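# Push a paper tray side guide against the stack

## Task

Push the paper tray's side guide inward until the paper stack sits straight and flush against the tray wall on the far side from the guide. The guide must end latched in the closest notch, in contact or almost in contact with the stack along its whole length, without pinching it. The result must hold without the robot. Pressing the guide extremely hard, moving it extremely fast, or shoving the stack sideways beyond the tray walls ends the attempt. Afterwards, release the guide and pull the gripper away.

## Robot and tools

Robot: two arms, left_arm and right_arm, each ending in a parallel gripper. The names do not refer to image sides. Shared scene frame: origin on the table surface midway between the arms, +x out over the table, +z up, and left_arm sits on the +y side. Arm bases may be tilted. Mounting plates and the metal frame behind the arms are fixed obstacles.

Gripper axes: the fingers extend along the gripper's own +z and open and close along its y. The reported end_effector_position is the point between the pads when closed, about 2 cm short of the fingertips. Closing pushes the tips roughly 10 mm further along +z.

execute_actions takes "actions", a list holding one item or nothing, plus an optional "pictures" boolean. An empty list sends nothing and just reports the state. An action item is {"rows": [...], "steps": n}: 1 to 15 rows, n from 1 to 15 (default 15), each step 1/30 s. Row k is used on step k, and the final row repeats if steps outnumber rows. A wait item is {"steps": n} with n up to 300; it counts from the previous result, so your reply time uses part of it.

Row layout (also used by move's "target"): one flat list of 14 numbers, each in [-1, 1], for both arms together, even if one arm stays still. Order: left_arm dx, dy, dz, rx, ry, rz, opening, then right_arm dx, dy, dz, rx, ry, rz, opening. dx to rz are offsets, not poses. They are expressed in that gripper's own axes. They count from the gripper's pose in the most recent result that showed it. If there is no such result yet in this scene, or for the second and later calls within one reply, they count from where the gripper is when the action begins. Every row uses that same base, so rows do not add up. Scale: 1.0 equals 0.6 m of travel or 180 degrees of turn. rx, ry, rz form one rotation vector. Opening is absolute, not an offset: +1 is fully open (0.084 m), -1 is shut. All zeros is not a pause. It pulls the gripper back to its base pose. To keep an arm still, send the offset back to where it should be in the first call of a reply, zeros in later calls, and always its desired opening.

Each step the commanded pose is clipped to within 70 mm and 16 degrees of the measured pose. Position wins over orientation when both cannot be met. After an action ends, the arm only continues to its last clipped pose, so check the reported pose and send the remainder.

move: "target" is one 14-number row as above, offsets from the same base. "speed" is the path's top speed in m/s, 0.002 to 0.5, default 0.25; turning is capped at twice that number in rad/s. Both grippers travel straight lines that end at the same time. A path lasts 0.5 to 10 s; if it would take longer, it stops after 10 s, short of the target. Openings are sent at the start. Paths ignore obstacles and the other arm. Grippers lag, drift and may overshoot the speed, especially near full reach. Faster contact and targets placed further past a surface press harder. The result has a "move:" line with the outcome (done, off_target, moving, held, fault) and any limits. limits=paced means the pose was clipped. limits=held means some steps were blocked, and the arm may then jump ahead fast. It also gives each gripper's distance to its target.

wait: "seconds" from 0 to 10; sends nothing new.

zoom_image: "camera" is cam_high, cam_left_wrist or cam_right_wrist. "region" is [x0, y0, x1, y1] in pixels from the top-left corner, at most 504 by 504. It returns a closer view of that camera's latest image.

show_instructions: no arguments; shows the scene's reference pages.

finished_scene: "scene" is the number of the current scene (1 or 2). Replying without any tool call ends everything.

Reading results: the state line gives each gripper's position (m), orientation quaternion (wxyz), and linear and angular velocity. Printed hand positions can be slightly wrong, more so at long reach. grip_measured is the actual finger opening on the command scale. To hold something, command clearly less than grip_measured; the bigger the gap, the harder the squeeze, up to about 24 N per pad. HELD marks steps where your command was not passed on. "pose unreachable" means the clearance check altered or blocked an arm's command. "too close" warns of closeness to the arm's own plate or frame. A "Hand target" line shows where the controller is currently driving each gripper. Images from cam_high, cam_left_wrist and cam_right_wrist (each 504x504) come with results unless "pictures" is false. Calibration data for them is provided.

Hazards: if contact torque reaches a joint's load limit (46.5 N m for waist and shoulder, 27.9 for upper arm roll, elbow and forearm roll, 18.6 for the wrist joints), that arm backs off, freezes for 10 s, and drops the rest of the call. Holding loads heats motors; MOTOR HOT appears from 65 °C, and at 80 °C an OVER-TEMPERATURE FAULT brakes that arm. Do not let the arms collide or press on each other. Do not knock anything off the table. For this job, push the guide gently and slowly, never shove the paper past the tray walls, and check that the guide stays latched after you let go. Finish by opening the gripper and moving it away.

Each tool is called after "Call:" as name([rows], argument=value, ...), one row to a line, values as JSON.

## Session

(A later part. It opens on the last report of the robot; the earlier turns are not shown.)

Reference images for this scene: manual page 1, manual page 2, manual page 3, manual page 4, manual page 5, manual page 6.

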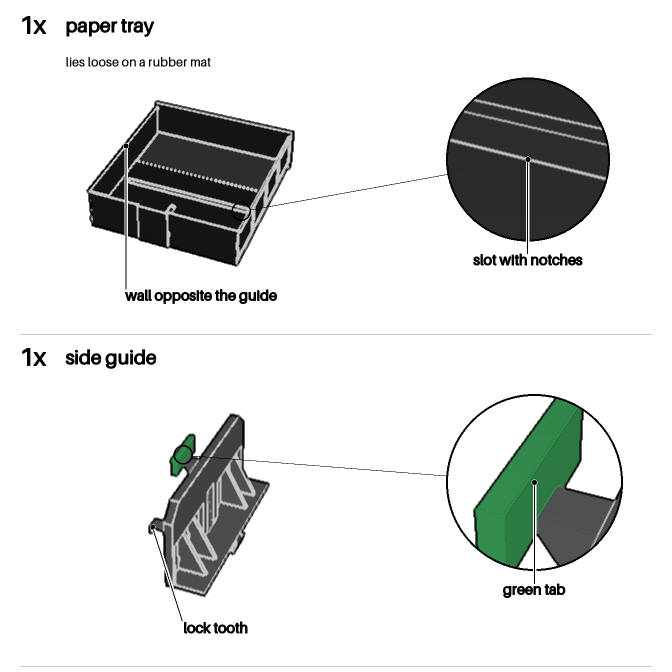

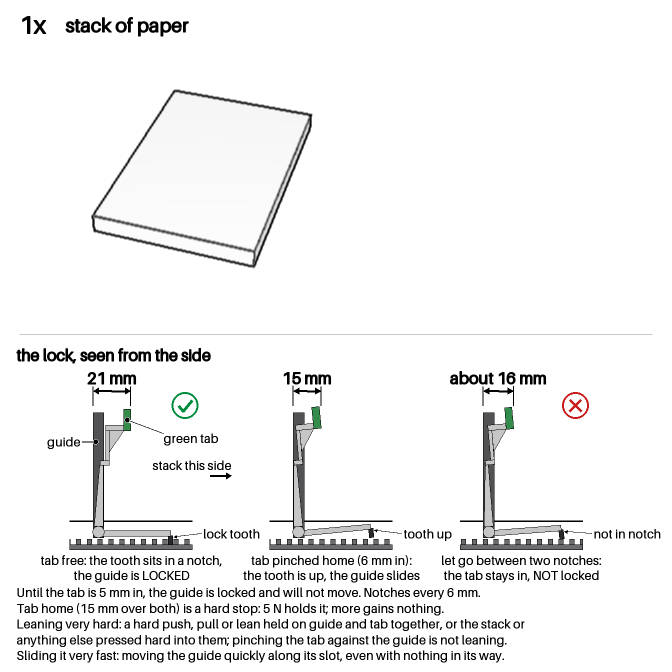

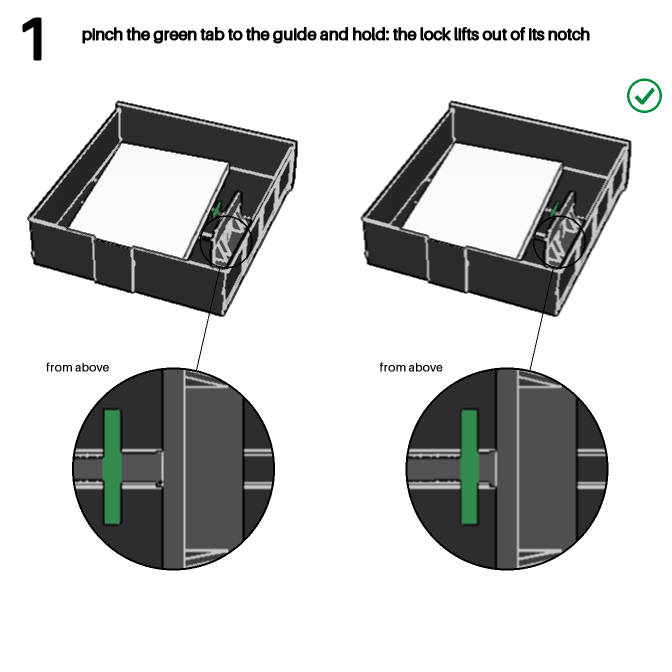

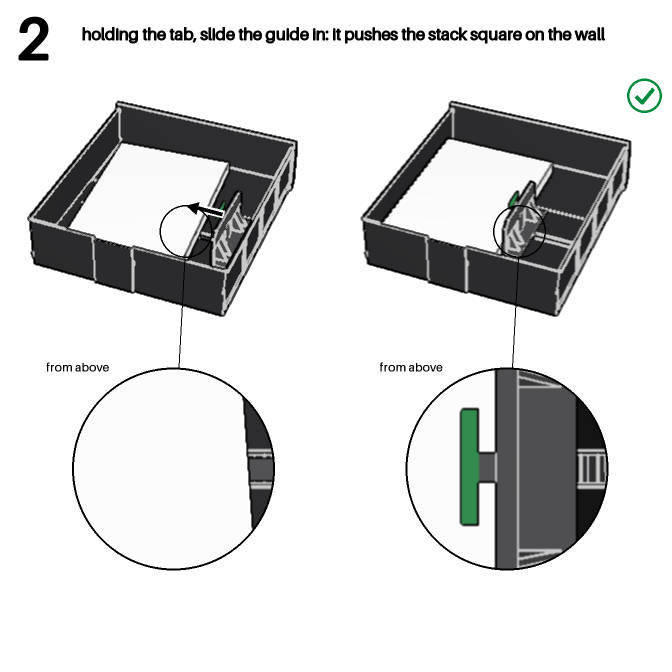

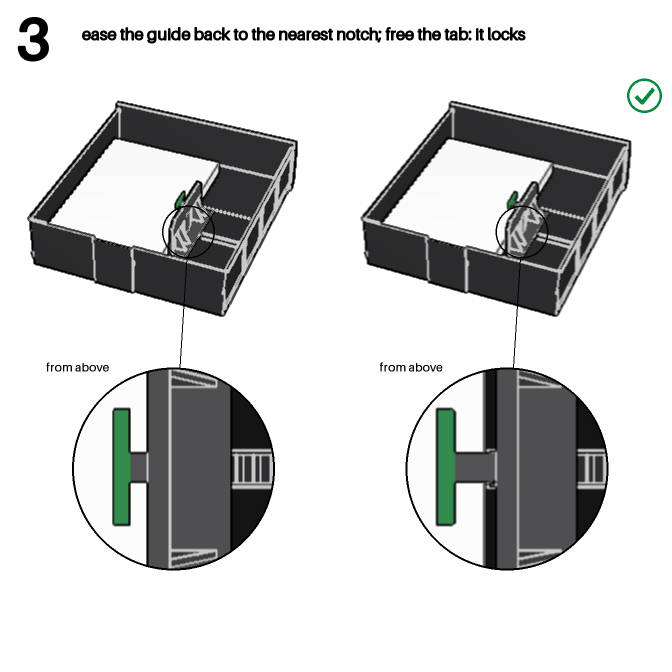

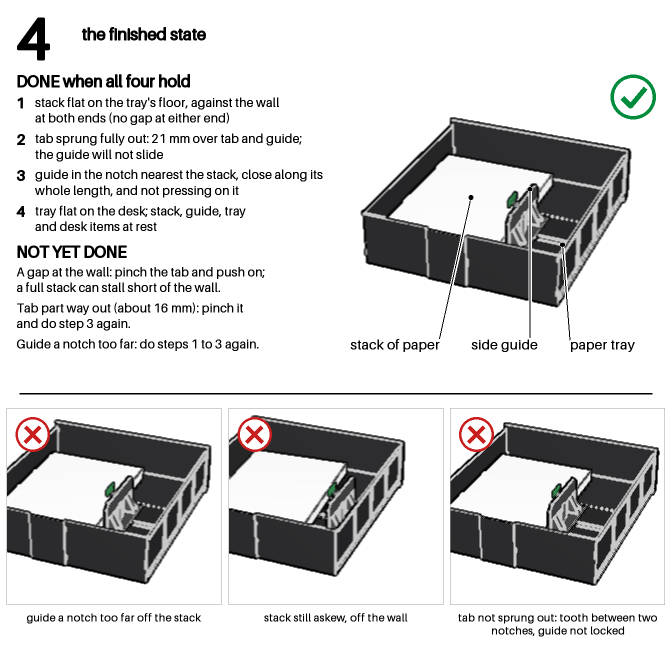

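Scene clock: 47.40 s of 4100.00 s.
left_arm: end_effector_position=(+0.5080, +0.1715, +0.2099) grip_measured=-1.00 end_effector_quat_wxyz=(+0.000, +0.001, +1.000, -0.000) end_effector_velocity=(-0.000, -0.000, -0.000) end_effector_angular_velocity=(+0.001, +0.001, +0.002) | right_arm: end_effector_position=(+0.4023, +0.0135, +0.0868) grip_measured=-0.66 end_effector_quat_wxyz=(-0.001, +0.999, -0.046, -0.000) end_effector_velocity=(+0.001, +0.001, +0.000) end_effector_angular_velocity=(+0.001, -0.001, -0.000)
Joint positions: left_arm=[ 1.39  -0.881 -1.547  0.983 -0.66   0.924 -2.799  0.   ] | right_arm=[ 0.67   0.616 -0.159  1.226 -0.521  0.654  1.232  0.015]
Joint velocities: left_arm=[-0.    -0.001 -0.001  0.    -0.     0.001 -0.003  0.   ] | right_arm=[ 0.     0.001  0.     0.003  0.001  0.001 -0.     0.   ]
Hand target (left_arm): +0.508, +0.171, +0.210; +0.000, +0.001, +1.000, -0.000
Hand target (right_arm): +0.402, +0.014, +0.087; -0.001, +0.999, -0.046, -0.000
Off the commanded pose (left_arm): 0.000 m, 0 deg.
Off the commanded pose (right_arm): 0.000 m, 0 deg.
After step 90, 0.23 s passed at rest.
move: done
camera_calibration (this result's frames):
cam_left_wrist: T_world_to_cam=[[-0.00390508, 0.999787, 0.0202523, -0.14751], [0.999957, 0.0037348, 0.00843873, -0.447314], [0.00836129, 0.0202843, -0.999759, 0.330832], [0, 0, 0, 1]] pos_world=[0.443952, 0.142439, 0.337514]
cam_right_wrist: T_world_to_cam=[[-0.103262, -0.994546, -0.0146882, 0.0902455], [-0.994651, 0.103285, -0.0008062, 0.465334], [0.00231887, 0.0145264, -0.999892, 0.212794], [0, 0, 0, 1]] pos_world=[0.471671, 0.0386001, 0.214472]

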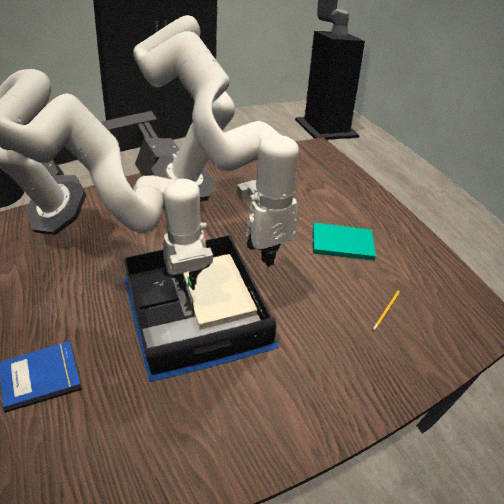

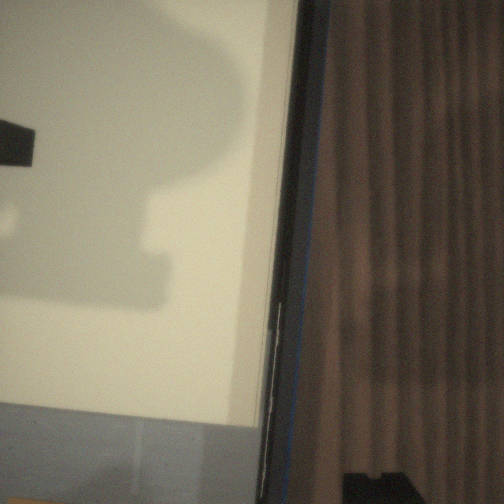

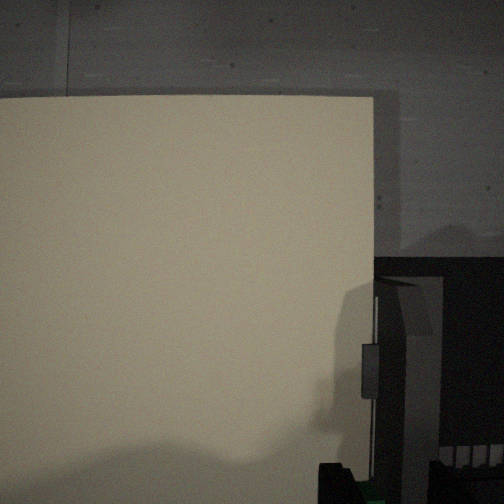

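Call:
move(target=[0,0,0,0,0,0,-1,0,-0.005,0,0,0,0,-0.78], speed=0.003)

Call:
move(target=[0,0,0,0,0,0,-1,0,-0.002,0,0,0,0,-0.78], speed=0.002)

Call:
zoom_image(camera="cam_left_wrist", region=[200,250,400,450])

Scene clock: 54.10 s of 4100.00 s.
left_arm: end_effector_position=(+0.5080, +0.1715, +0.2099) grip_measured=-1.00 end_effector_quat_wxyz=(+0.000, +0.001, +1.000, -0.000) end_effector_velocity=(+0.000, -0.000, +0.000) end_effector_angular_velocity=(-0.000, -0.000, -0.000) | right_arm: end_effector_position=(+0.4026, +0.0165, +0.0869) grip_measured=-0.66 end_effector_quat_wxyz=(-0.001, +0.999, -0.046, -0.000) end_effector_velocity=(-0.000, -0.000, -0.000) end_effector_angular_velocity=(-0.003, +0.000, +0.001)
Joint positions: left_arm=[ 1.39  -0.881 -1.547  0.983 -0.66   0.924 -2.799  0.   ] | right_arm=[ 0.671  0.623 -0.157  1.236 -0.519  0.658  1.233  0.015]
Joint velocities: left_arm=[-0.    -0.    -0.     0.    -0.001 -0.     0.     0.   ] | right_arm=[ 0.     0.002  0.     0.002 -0.001  0.003 -0.     0.   ]
Hand target (left_arm): +0.508, +0.171, +0.210; +0.000, +0.001, +1.000, -0.000
Hand target (right_arm): +0.403, +0.016, +0.087; -0.001, +0.999, -0.046, -0.000
Off the commanded pose (left_arm): 0.000 m, 0 deg.
Off the commanded pose (right_arm): 0.000 m, 0 deg.
After step 90, 2.50 s passed at rest.
move: done
camera_calibration (this result's frames):
cam_left_wrist: T_world_to_cam=[[-0.00390772, 0.999787, 0.0202522, -0.147508], [0.999957, 0.00373746, 0.0084384, -0.447314], [0.00836092, 0.0202843, -0.999759, 0.330832], [0, 0, 0, 1]] pos_world=[0.443952, 0.142438, 0.337514]
cam_right_wrist: T_world_to_cam=[[-0.103221, -0.994549, -0.0147676, 0.0932366], [-0.994656, 0.103245, -0.000806342, 0.465274], [0.00232662, 0.0146055, -0.999891, 0.212759], [0, 0, 0, 1]] pos_world=[0.471916, 0.0415839, 0.214488]

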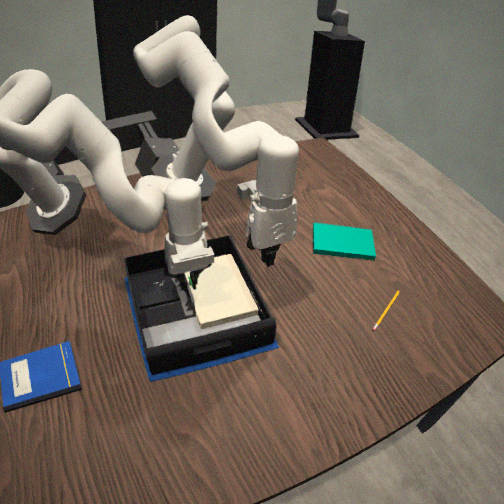

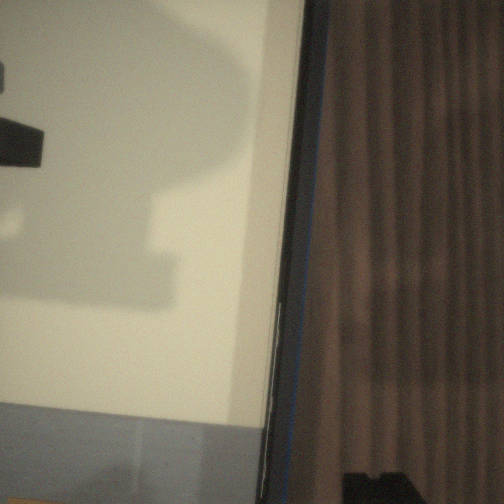

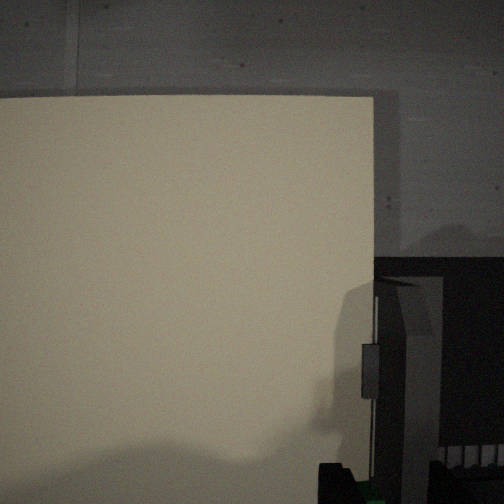

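Scene clock: 54.93 s of 4100.00 s.
left_arm: end_effector_position=(+0.5080, +0.1715, +0.2099) grip_measured=-1.00 end_effector_quat_wxyz=(+0.000, +0.001, +1.000, -0.000) end_effector_velocity=(+0.000, +0.000, -0.000) end_effector_angular_velocity=(+0.000, +0.000, +0.001) | right_arm: end_effector_position=(+0.4027, +0.0177, +0.0869) grip_measured=-0.66 end_effector_quat_wxyz=(-0.001, +0.999, -0.046, -0.000) end_effector_velocity=(+0.001, +0.001, +0.000) end_effector_angular_velocity=(+0.001, -0.002, +0.002)
Joint positions: left_arm=[ 1.39  -0.881 -1.547  0.983 -0.66   0.924 -2.799  0.   ] | right_arm=[ 0.672  0.625 -0.156  1.24  -0.518  0.659  1.233  0.015]
Joint velocities: left_arm=[ 0.    -0.    -0.     0.    -0.     0.    -0.001  0.   ] | right_arm=[ 0.     0.     0.     0.002 -0.002 -0.     0.     0.   ]
Hand target (left_arm): +0.508, +0.171, +0.210; +0.000, +0.001, +1.000, -0.000
Hand target (right_arm): +0.403, +0.018, +0.087; -0.001, +0.999, -0.046, -0.000
Off the commanded pose (left_arm): 0.000 m, 0 deg.
Off the commanded pose (right_arm): 0.000 m, 0 deg.
move: done
camera_calibration (this result's frames):
cam_left_wrist: T_world_to_cam=[[-0.00390783, 0.999787, 0.0202521, -0.147508], [0.999957, 0.00373756, 0.0084382, -0.447314], [0.00836071, 0.0202843, -0.999759, 0.330832], [0, 0, 0, 1]] pos_world=[0.443952, 0.142438, 0.337514]
cam_right_wrist: T_world_to_cam=[[-0.103208, -0.994549, -0.014813, 0.0944314], [-0.994657, 0.103231, -0.000813137, 0.465253], [0.00233787, 0.0146499, -0.99989, 0.212741], [0, 0, 0, 1]] pos_world=[0.472016, 0.0427714, 0.214495]

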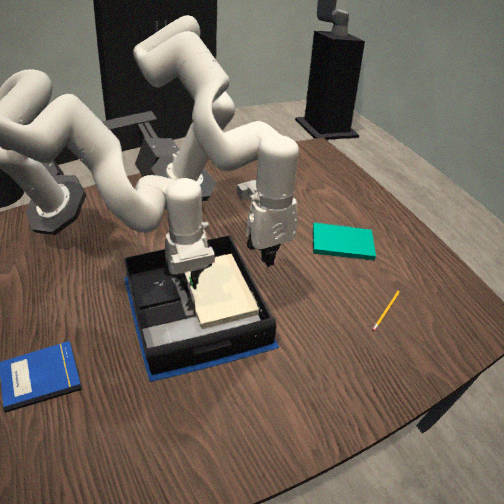

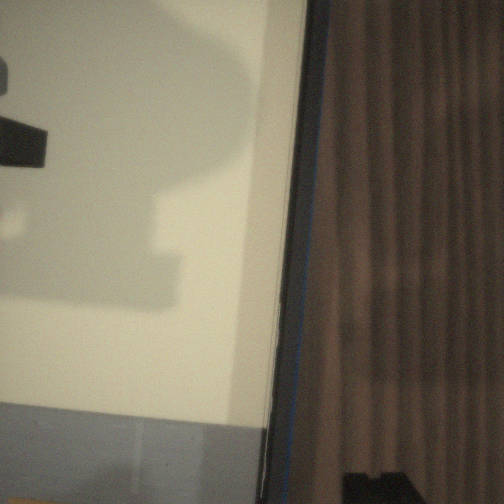

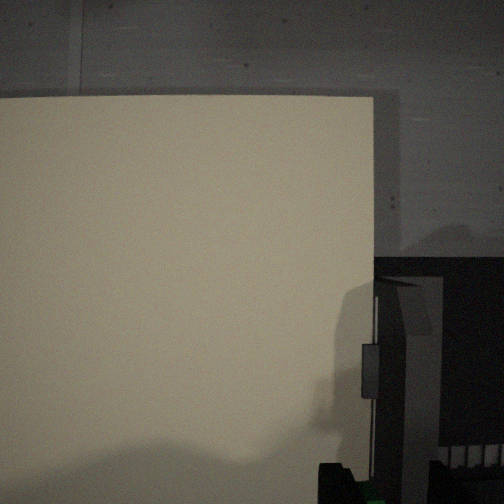

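Region (200, 250, 400, 450) of cam_left_wrist's 504x504 image, scaled by 2.520, with more detail than that image has.

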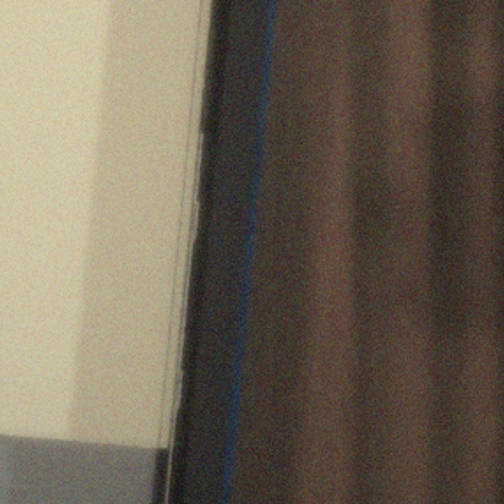

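Call:
move(target=[0,0,0,0,0,0,-1,0,-0.0022,0,0,0,0,-0.78], speed=0.002)

Scene clock: 57.77 s of 4100.00 s.
left_arm: end_effector_position=(+0.5080, +0.1715, +0.2099) grip_measured=-1.00 end_effector_quat_wxyz=(+0.000, +0.001, +1.000, -0.000) end_effector_velocity=(+0.000, +0.001, -0.000) end_effector_angular_velocity=(+0.001, +0.000, +0.000) | right_arm: end_effector_position=(+0.4028, +0.0185, +0.0868) grip_measured=-0.66 end_effector_quat_wxyz=(-0.000, +0.999, -0.046, -0.000) end_effector_velocity=(+0.002, +0.001, -0.001) end_effector_angular_velocity=(+0.004, -0.001, -0.003)
Joint positions: left_arm=[ 1.39  -0.881 -1.547  0.983 -0.66   0.924 -2.799  0.   ] | right_arm=[ 0.673  0.628 -0.155  1.244 -0.517  0.662  1.233  0.015]
Joint velocities: left_arm=[ 0.001  0.001 -0.    -0.     0.002 -0.    -0.001  0.   ] | right_arm=[-0.001  0.003 -0.001  0.004  0.002 -0.005  0.     0.   ]
Hand target (left_arm): +0.508, +0.171, +0.210; +0.000, +0.001, +1.000, -0.000
Hand target (right_arm): +0.403, +0.019, +0.087; -0.001, +0.999, -0.046, -0.000
Off the commanded pose (left_arm): 0.000 m, 0 deg.
Off the commanded pose (right_arm): 0.001 m, 0 deg.
move: done
camera_calibration (this result's frames):
cam_left_wrist: T_world_to_cam=[[-0.00390772, 0.999787, 0.020252, -0.147508], [0.999957, 0.00373746, 0.00843823, -0.447314], [0.00836075, 0.0202841, -0.999759, 0.330832], [0, 0, 0, 1]] pos_world=[0.443952, 0.142438, 0.337514]
cam_right_wrist: T_world_to_cam=[[-0.103619, -0.994522, -0.0137545, 0.0952887], [-0.994615, 0.103636, -0.000557588, 0.465263], [0.00198, 0.0136227, -0.999905, 0.212865], [0, 0, 0, 1]] pos_world=[0.47221, 0.0436488, 0.214415]

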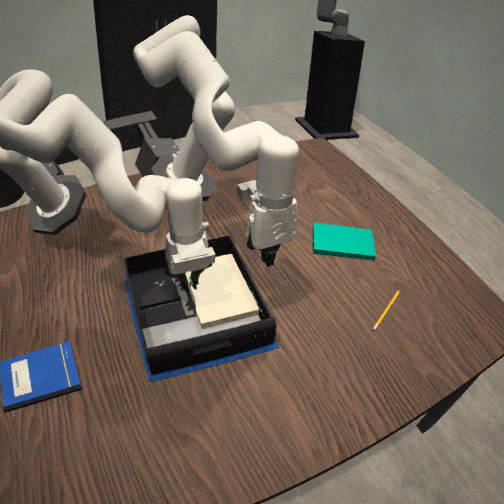

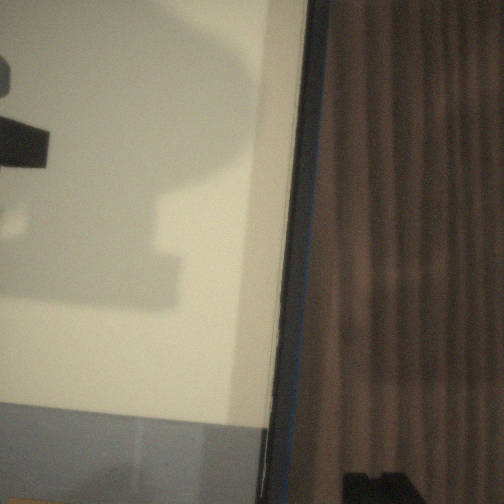

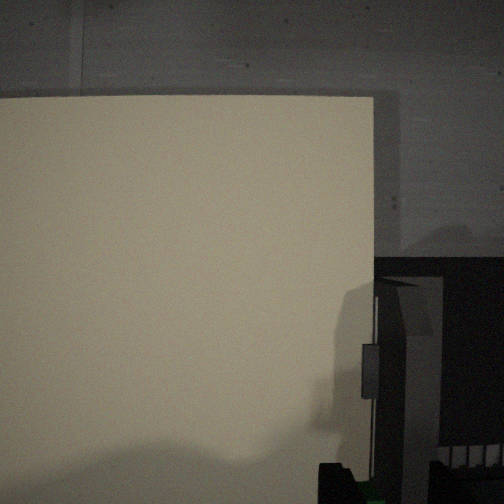

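Call:
move(target=[0,0,0,0,0,0,-1,0,0.0063,0,0,0,0,-0.78], speed=0.002)

Call:
move(target=[0,0,0,0,0,0,-1,0,-0.0045,0,0,0,0,-0.55], speed=0.003)

Call:
zoom_image(camera="cam_right_wrist", region=[254,254,504,504])

Scene clock: 66.47 s of 4100.00 s.
left_arm: end_effector_position=(+0.5080, +0.1715, +0.2099) grip_measured=-1.00 end_effector_quat_wxyz=(+0.000, +0.001, +1.000, -0.000) end_effector_velocity=(-0.000, +0.000, -0.000) end_effector_angular_velocity=(+0.001, +0.001, +0.000) | right_arm: end_effector_position=(+0.4024, +0.0147, +0.0868) grip_measured=-0.66 end_effector_quat_wxyz=(-0.000, +0.999, -0.046, -0.000) end_effector_velocity=(-0.000, -0.000, +0.000) end_effector_angular_velocity=(-0.000, -0.000, +0.001)
Joint positions: left_arm=[ 1.39  -0.881 -1.547  0.983 -0.66   0.924 -2.799  0.   ] | right_arm=[ 0.67   0.619 -0.158  1.231 -0.52   0.657  1.232  0.015]
Joint velocities: left_arm=[ 0.    -0.001 -0.    -0.     0.     0.001 -0.     0.   ] | right_arm=[-0.    -0.001  0.    -0.001 -0.001  0.    -0.     0.   ]
Hand target (left_arm): +0.508, +0.171, +0.210; +0.000, +0.001, +1.000, -0.000
Hand target (right_arm): +0.402, +0.015, +0.087; -0.000, +0.999, -0.046, -0.000
Off the commanded pose (left_arm): 0.000 m, 0 deg.
Off the commanded pose (right_arm): 0.000 m, 0 deg.
After step 90, 3.37 s passed at rest.
move: done
camera_calibration (this result's frames):
cam_left_wrist: T_world_to_cam=[[-0.00390747, 0.999787, 0.0202521, -0.147508], [0.999957, 0.00373721, 0.00843832, -0.447314], [0.00836084, 0.0202842, -0.999759, 0.330832], [0, 0, 0, 1]] pos_world=[0.443952, 0.142438, 0.337514]
cam_right_wrist: T_world_to_cam=[[-0.103548, -0.99453, -0.0136715, 0.0914895], [-0.994623, 0.103564, -0.000492532, 0.465263], [0.00190572, 0.013547, -0.999906, 0.212926], [0, 0, 0, 1]] pos_world=[0.471829, 0.03992, 0.214386]

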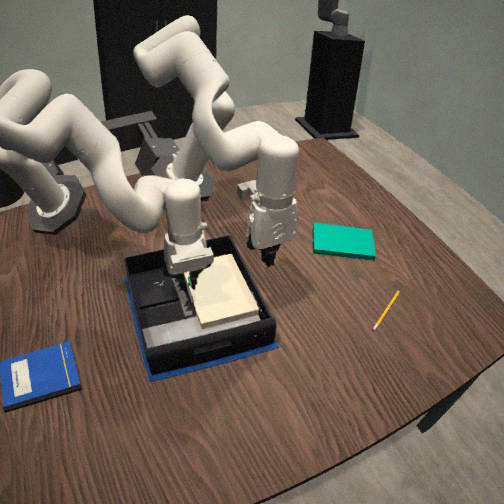

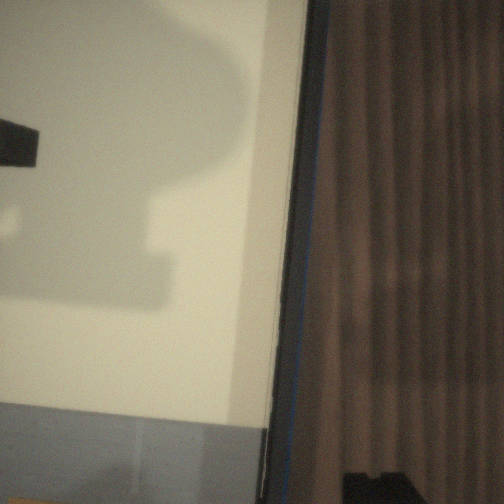

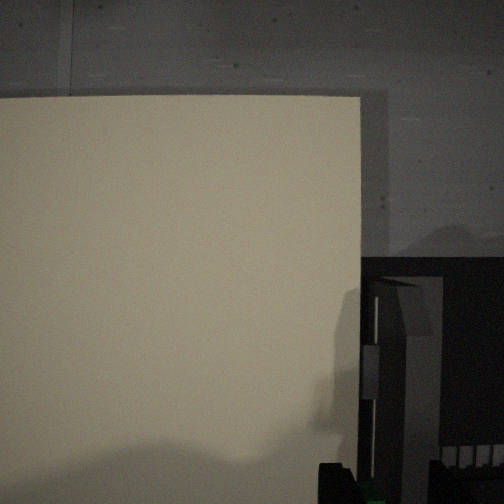

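Scene clock: 67.60 s of 4100.00 s.
left_arm: end_effector_position=(+0.5080, +0.1715, +0.2099) grip_measured=-1.00 end_effector_quat_wxyz=(+0.000, +0.001, +1.000, -0.000) end_effector_velocity=(-0.000, +0.000, -0.000) end_effector_angular_velocity=(-0.001, +0.000, -0.000) | right_arm: end_effector_position=(+0.4029, +0.0167, +0.0866) grip_measured=-0.57 end_effector_quat_wxyz=(+0.000, +0.999, -0.046, -0.000) end_effector_velocity=(+0.000, +0.001, +0.001) end_effector_angular_velocity=(+0.001, -0.000, -0.001)
Joint positions: left_arm=[ 1.39  -0.881 -1.547  0.983 -0.66   0.924 -2.799  0.   ] | right_arm=[ 0.673  0.625 -0.158  1.24  -0.517  0.661  1.232  0.019]
Joint velocities: left_arm=[ 0.     0.     0.    -0.    -0.001  0.001  0.001  0.   ] | right_arm=[ 0.001 -0.    -0.     0.001  0.001  0.    -0.     0.   ]
Hand target (left_arm): +0.508, +0.171, +0.210; +0.000, +0.001, +1.000, -0.000
Hand target (right_arm): +0.403, +0.017, +0.087; -0.000, +0.999, -0.046, -0.000
Off the commanded pose (left_arm): 0.000 m, 0 deg.
Off the commanded pose (right_arm): 0.001 m, 0 deg.
move: done
camera_calibration (this result's frames):
cam_left_wrist: T_world_to_cam=[[-0.00390781, 0.999787, 0.0202521, -0.147508], [0.999957, 0.00373755, 0.00843845, -0.447314], [0.00836096, 0.0202842, -0.999759, 0.330832], [0, 0, 0, 1]] pos_world=[0.443952, 0.142438, 0.337514]
cam_right_wrist: T_world_to_cam=[[-0.104323, -0.994462, -0.0126936, 0.0937865], [-0.994542, 0.104337, -0.000463529, 0.465513], [0.00178538, 0.012576, -0.999919, 0.212758], [0, 0, 0, 1]] pos_world=[0.472376, 0.0420212, 0.214147]

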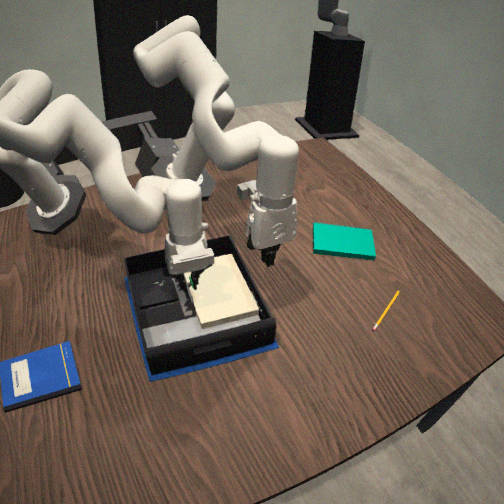

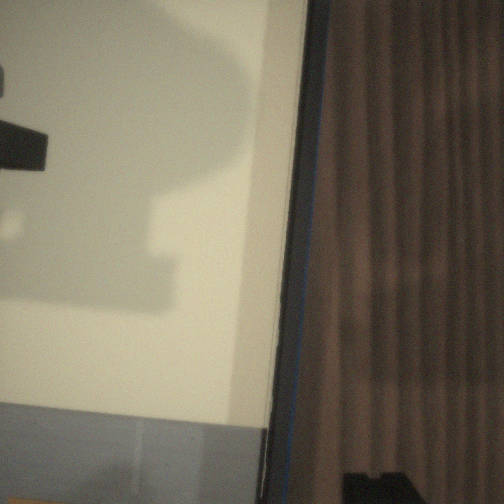

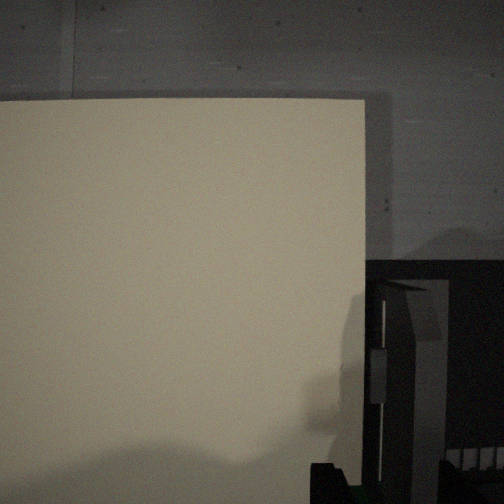

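Region (254, 254, 504, 504) of cam_right_wrist's 504x504 image, scaled by 2.016, with more detail than that image has.

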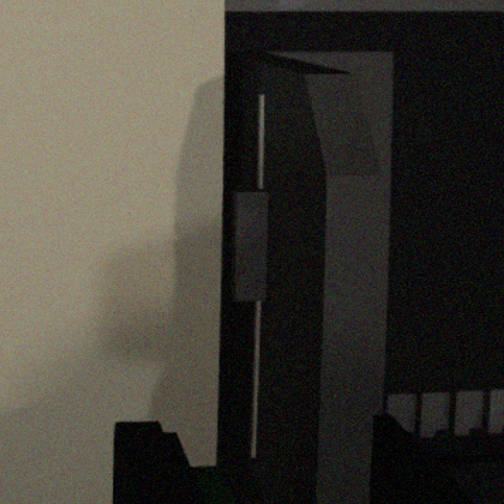

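Resists the push, so likely locked.

Call:
move(target=[0,0,0,0,0,0,-1,0,0,0,0,0,0,-0.1])

Call:
move(target=[0.12,0.03,0,0,0,0,-1,0,0.01,-0.08,0,0,0,-0.1], speed=0.1)

Call:
move(target=[0,0.1,0,0,0,0,-1,-0.11,0.05,-0.1,0,0,0,0])

Scene clock: 71.97 s of 4100.00 s.
left_arm: end_effector_position=(+0.5080, +0.1715, +0.2099) grip_measured=-1.00 end_effector_quat_wxyz=(+0.000, +0.001, +1.000, -0.000) end_effector_velocity=(-0.000, +0.000, -0.000) end_effector_angular_velocity=(+0.000, +0.000, +0.001) | right_arm: end_effector_position=(+0.4029, +0.0168, +0.0866) grip_measured=-0.11 end_effector_quat_wxyz=(+0.000, +0.999, -0.046, -0.000) end_effector_velocity=(-0.001, -0.001, -0.001) end_effector_angular_velocity=(-0.001, +0.003, -0.003)
Joint positions: left_arm=[ 1.39  -0.881 -1.547  0.983 -0.66   0.924 -2.799  0.   ] | right_arm=[ 0.672  0.625 -0.157  1.24  -0.517  0.661  1.233  0.039]
Joint velocities: left_arm=[ 0.     0.     0.    -0.     0.001 -0.    -0.001  0.   ] | right_arm=[-0.     0.001 -0.001 -0.001  0.003  0.    -0.     0.   ]
Hand target (left_arm): +0.508, +0.171, +0.210; +0.000, +0.001, +1.000, -0.000
Hand target (right_arm): +0.403, +0.017, +0.087; +0.000, +0.999, -0.046, -0.000
Off the commanded pose (left_arm): 0.000 m, 0 deg.
Off the commanded pose (right_arm): 0.000 m, 0 deg.
After step 90, 0.67 s passed at rest.
move: done
camera_calibration (this result's frames):
cam_left_wrist: T_world_to_cam=[[-0.00390794, 0.999787, 0.020252, -0.147508], [0.999957, 0.00373767, 0.00843842, -0.447314], [0.00836093, 0.0202841, -0.999759, 0.330832], [0, 0, 0, 1]] pos_world=[0.443952, 0.142438, 0.337514]
cam_right_wrist: T_world_to_cam=[[-0.104199, -0.994474, -0.0127983, 0.0938229], [-0.994555, 0.104213, -0.000457948, 0.465461], [0.00178917, 0.0126809, -0.999918, 0.21278], [0, 0, 0, 1]] pos_world=[0.472322, 0.0420989, 0.214177]

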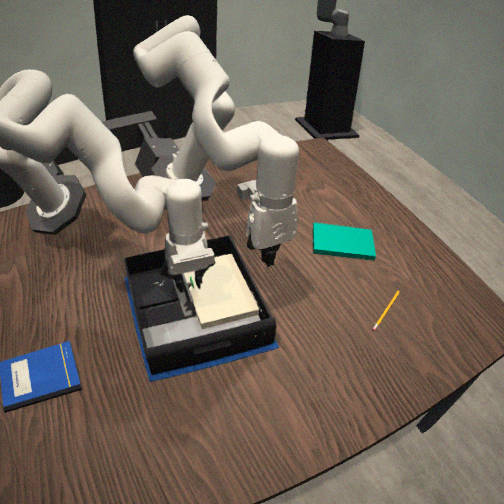

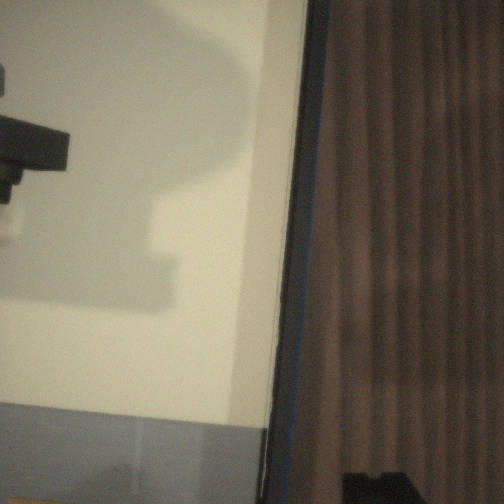

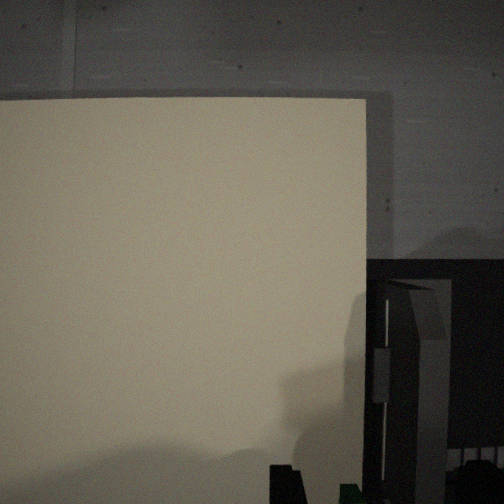

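Scene clock: 73.17 s of 4100.00 s.
left_arm: end_effector_position=(+0.4363, +0.1894, +0.2098) grip_measured=-1.00 end_effector_quat_wxyz=(+0.000, +0.001, +1.000, -0.001) end_effector_velocity=(-0.002, +0.001, +0.000) end_effector_angular_velocity=(+0.002, +0.000, -0.001) | right_arm: end_effector_position=(+0.4024, +0.0109, +0.1344) grip_measured=-0.11 end_effector_quat_wxyz=(+0.001, +0.999, -0.046, -0.001) end_effector_velocity=(+0.001, +0.001, +0.002) end_effector_angular_velocity=(+0.002, -0.002, -0.000)
Joint positions: left_arm=[ 1.128 -0.906 -1.365  0.716 -0.688  0.884 -2.736  0.   ] | right_arm=[ 0.694  0.512 -0.141  1.213 -0.496  0.753  1.214  0.039]
Joint velocities: left_arm=[-0.007 -0.003  0.005 -0.007  0.001  0.001  0.001  0.   ] | right_arm=[ 0.001 -0.003  0.001  0.001  0.     0.002 -0.     0.   ]
Hand target (left_arm): +0.436, +0.189, +0.210; +0.000, +0.001, +1.000, -0.001
Hand target (right_arm): +0.402, +0.011, +0.135; +0.000, +0.999, -0.046, -0.000
Off the commanded pose (left_arm): 0.000 m, 0 deg.
Off the commanded pose (right_arm): 0.000 m, 0 deg.
move: done
camera_calibration (this result's frames):
cam_left_wrist: T_world_to_cam=[[-0.00387961, 0.999789, 0.0201682, -0.165637], [0.999958, 0.00371134, 0.00837387, -0.375606], [0.00829725, 0.0201999, -0.999762, 0.331012], [0, 0, 0, 1]] pos_world=[0.372202, 0.16031, 0.337419]
cam_right_wrist: T_world_to_cam=[[-0.104163, -0.994484, -0.0123574, 0.088444], [-0.994559, 0.104172, -0.000129948, 0.465521], [0.00141653, 0.0122767, -0.999924, 0.260794], [0, 0, 0, 1]] pos_world=[0.471831, 0.0362602, 0.261927]

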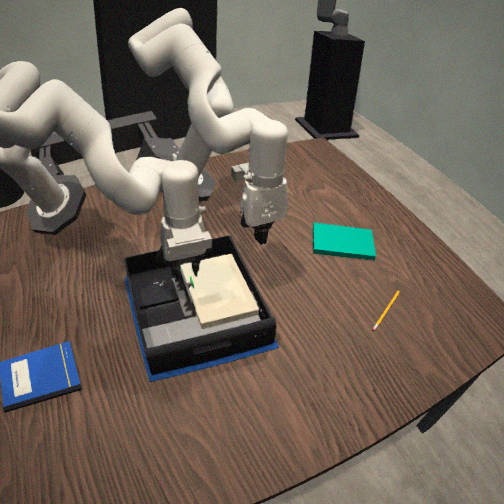

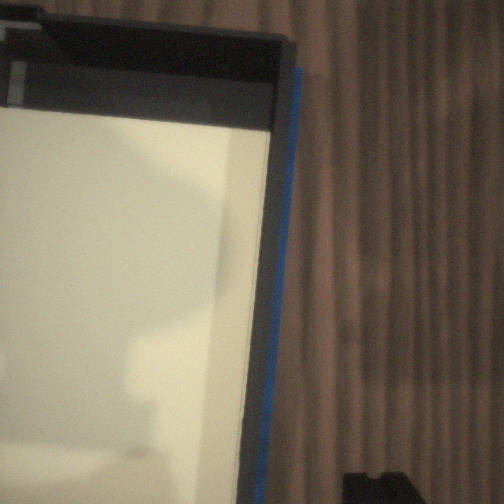

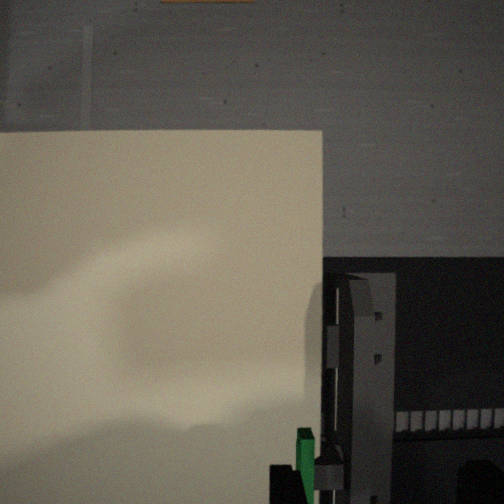

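Scene clock: 74.13 s of 4100.00 s.
left_arm: end_effector_position=(+0.4364, +0.2493, +0.2098) grip_measured=-1.00 end_effector_quat_wxyz=(+0.001, +0.001, +1.000, -0.000) end_effector_velocity=(-0.000, +0.003, -0.000) end_effector_angular_velocity=(+0.002, +0.001, +0.003) | right_arm: end_effector_position=(+0.3341, -0.0128, +0.1944) grip_measured=-0.01 end_effector_quat_wxyz=(+0.001, +0.999, -0.046, -0.001) end_effector_velocity=(-0.002, +0.001, +0.002) end_effector_angular_velocity=(+0.002, -0.001, +0.002)
Joint positions: left_arm=[ 1.196 -0.857 -1.28   0.704 -0.646  0.86  -2.615  0.   ] | right_arm=[ 0.777  0.252 -0.104  0.974 -0.52   0.824  1.321  0.044]
Joint velocities: left_arm=[ 0.004 -0.     0.002 -0.     0.002 -0.001  0.002  0.   ] | right_arm=[ 0.003 -0.006  0.003 -0.003  0.001  0.002  0.002  0.   ]
Hand target (left_arm): +0.436, +0.250, +0.210; +0.001, +0.001, +1.000, -0.000
Hand target (right_arm): +0.334, -0.013, +0.195; +0.001, +0.999, -0.046, -0.001
Off the commanded pose (left_arm): 0.000 m, 0 deg.
Off the commanded pose (right_arm): 0.000 m, 0 deg.
move: done
camera_calibration (this result's frames):
cam_left_wrist: T_world_to_cam=[[-0.00355727, 0.999785, 0.0204389, -0.225758], [0.999957, 0.0033805, 0.00867632, -0.375882], [0.00860536, 0.0204688, -0.999753, 0.329684], [0, 0, 0, 1]] pos_world=[0.372226, 0.220232, 0.337478]
cam_right_wrist: T_world_to_cam=[[-0.104488, -0.994455, -0.0118922, 0.0585424], [-0.994526, 0.104487, 0.00074054, 0.399972], [0.000506141, 0.0119045, -0.999929, 0.321471], [0, 0, 0, 1]] pos_world=[0.403736, 0.0125992, 0.321848]

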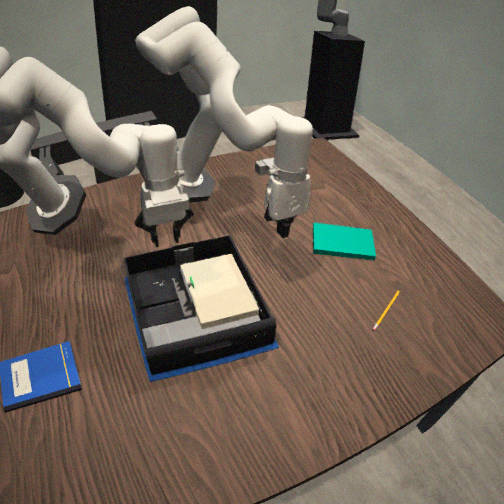

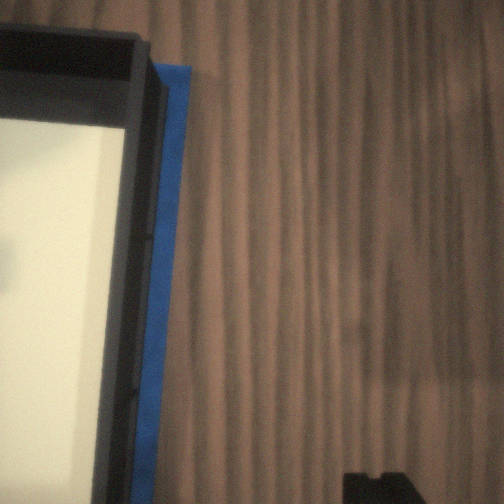

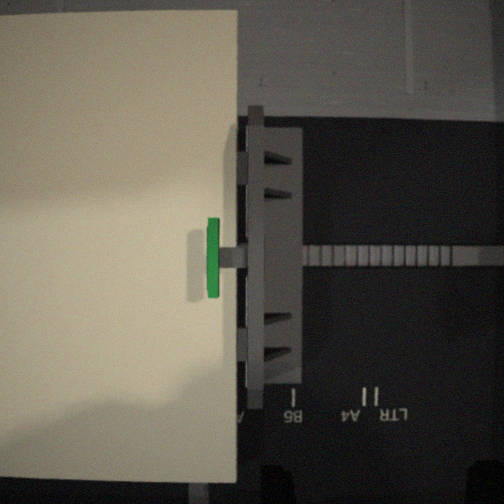

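Call:
move(target=[-0.1,-0.125,0.05,0,0,0,-1,-0.05,0.15,0,0,0,0,0])

Call:
zoom_image(camera="cam_left_wrist", region=[180,300,380,500])

Call:
zoom_image(camera="cam_left_wrist", region=[200,0,400,200])

Scene clock: 81.87 s of 4100.00 s.
left_arm: end_effector_position=(+0.4962, +0.1744, +0.1800) grip_measured=-1.00 end_effector_quat_wxyz=(+0.001, +0.001, +1.000, -0.001) end_effector_velocity=(+0.001, -0.001, -0.001) end_effector_angular_velocity=(+0.000, +0.001, -0.001) | right_arm: end_effector_position=(+0.2963, -0.0996, +0.1950) grip_measured=-0.01 end_effector_quat_wxyz=(+0.001, +0.999, -0.046, -0.001) end_effector_velocity=(-0.000, -0.002, +0.000) end_effector_angular_velocity=(+0.001, +0.000, -0.002)
Joint positions: left_arm=[ 1.413 -0.853 -1.61   0.916 -0.673  0.823 -2.787  0.   ] | right_arm=[ 0.744 -0.037 -0.142  0.652 -0.596  0.781  1.32   0.044]
Joint velocities: left_arm=[ 0.007 -0.001 -0.007  0.006  0.001  0.001 -0.002  0.   ] | right_arm=[-0.001 -0.006 -0.001 -0.005  0.     0.    -0.001  0.   ]
Hand target (left_arm): +0.496, +0.174, +0.180; +0.001, +0.001, +1.000, -0.000
Hand target (right_arm): +0.296, -0.100, +0.195; +0.001, +0.999, -0.046, -0.001
Off the commanded pose (left_arm): 0.000 m, 0 deg.
Off the commanded pose (right_arm): 0.001 m, 0 deg.
After step 90, 3.70 s passed at rest.
move: done
camera_calibration (this result's frames):
cam_left_wrist: T_world_to_cam=[[-0.00389647, 0.999789, 0.0201733, -0.149843], [0.999955, 0.00372158, 0.00869973, -0.435275], [0.00862281, 0.0202063, -0.999759, 0.300862], [0, 0, 0, 1]] pos_world=[0.432077, 0.145352, 0.307599]
cam_right_wrist: T_world_to_cam=[[-0.104263, -0.994483, -0.0115196, -0.0318696], [-0.994549, 0.104265, 0.000423427, 0.371469], [0.000780001, 0.011501, -0.999934, 0.322993], [0, 0, 0, 1]] pos_world=[0.36587, -0.0741397, 0.322447]

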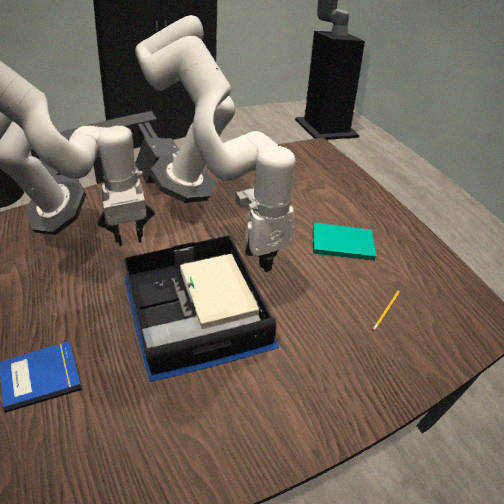

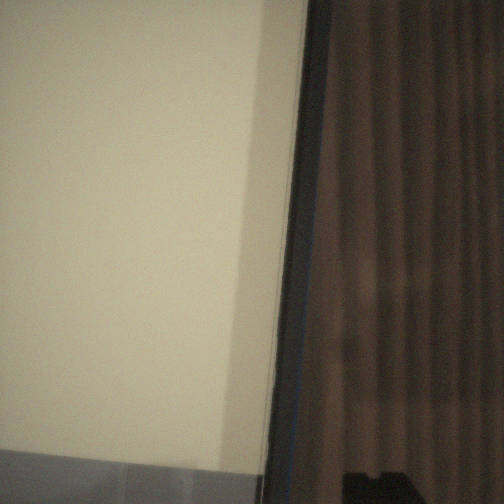

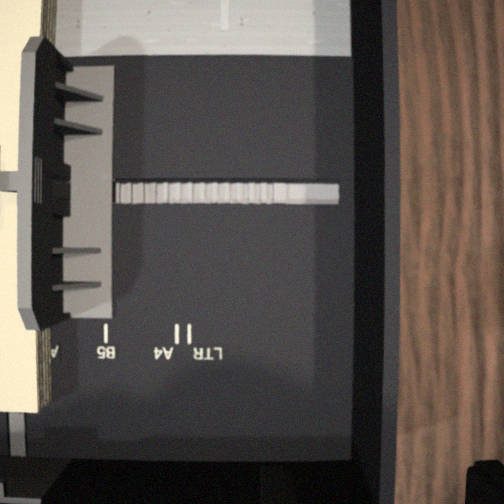

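Region (180, 300, 380, 500) of cam_left_wrist's 504x504 image, scaled by 2.520, with more detail than that image has.

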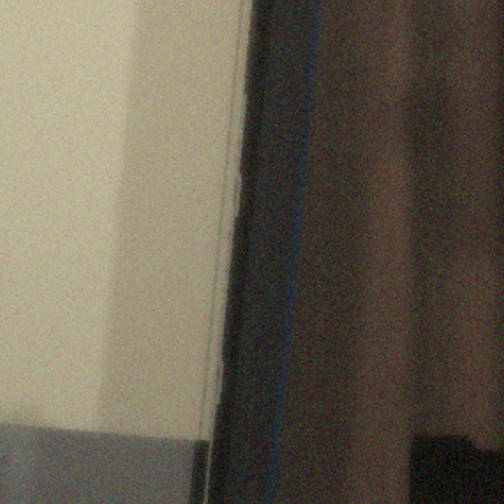

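Region (200, 0, 400, 200) of cam_left_wrist's 504x504 image, scaled by 2.520, with more detail than that image has.

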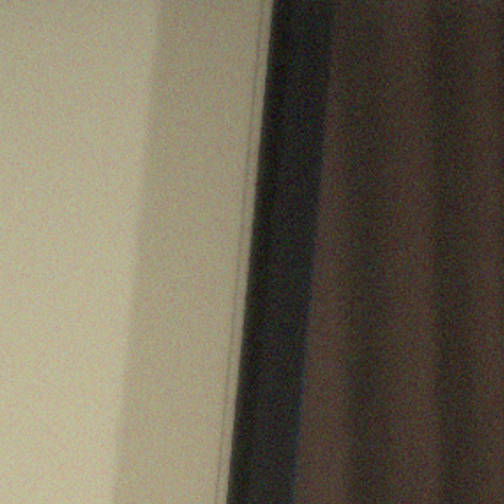

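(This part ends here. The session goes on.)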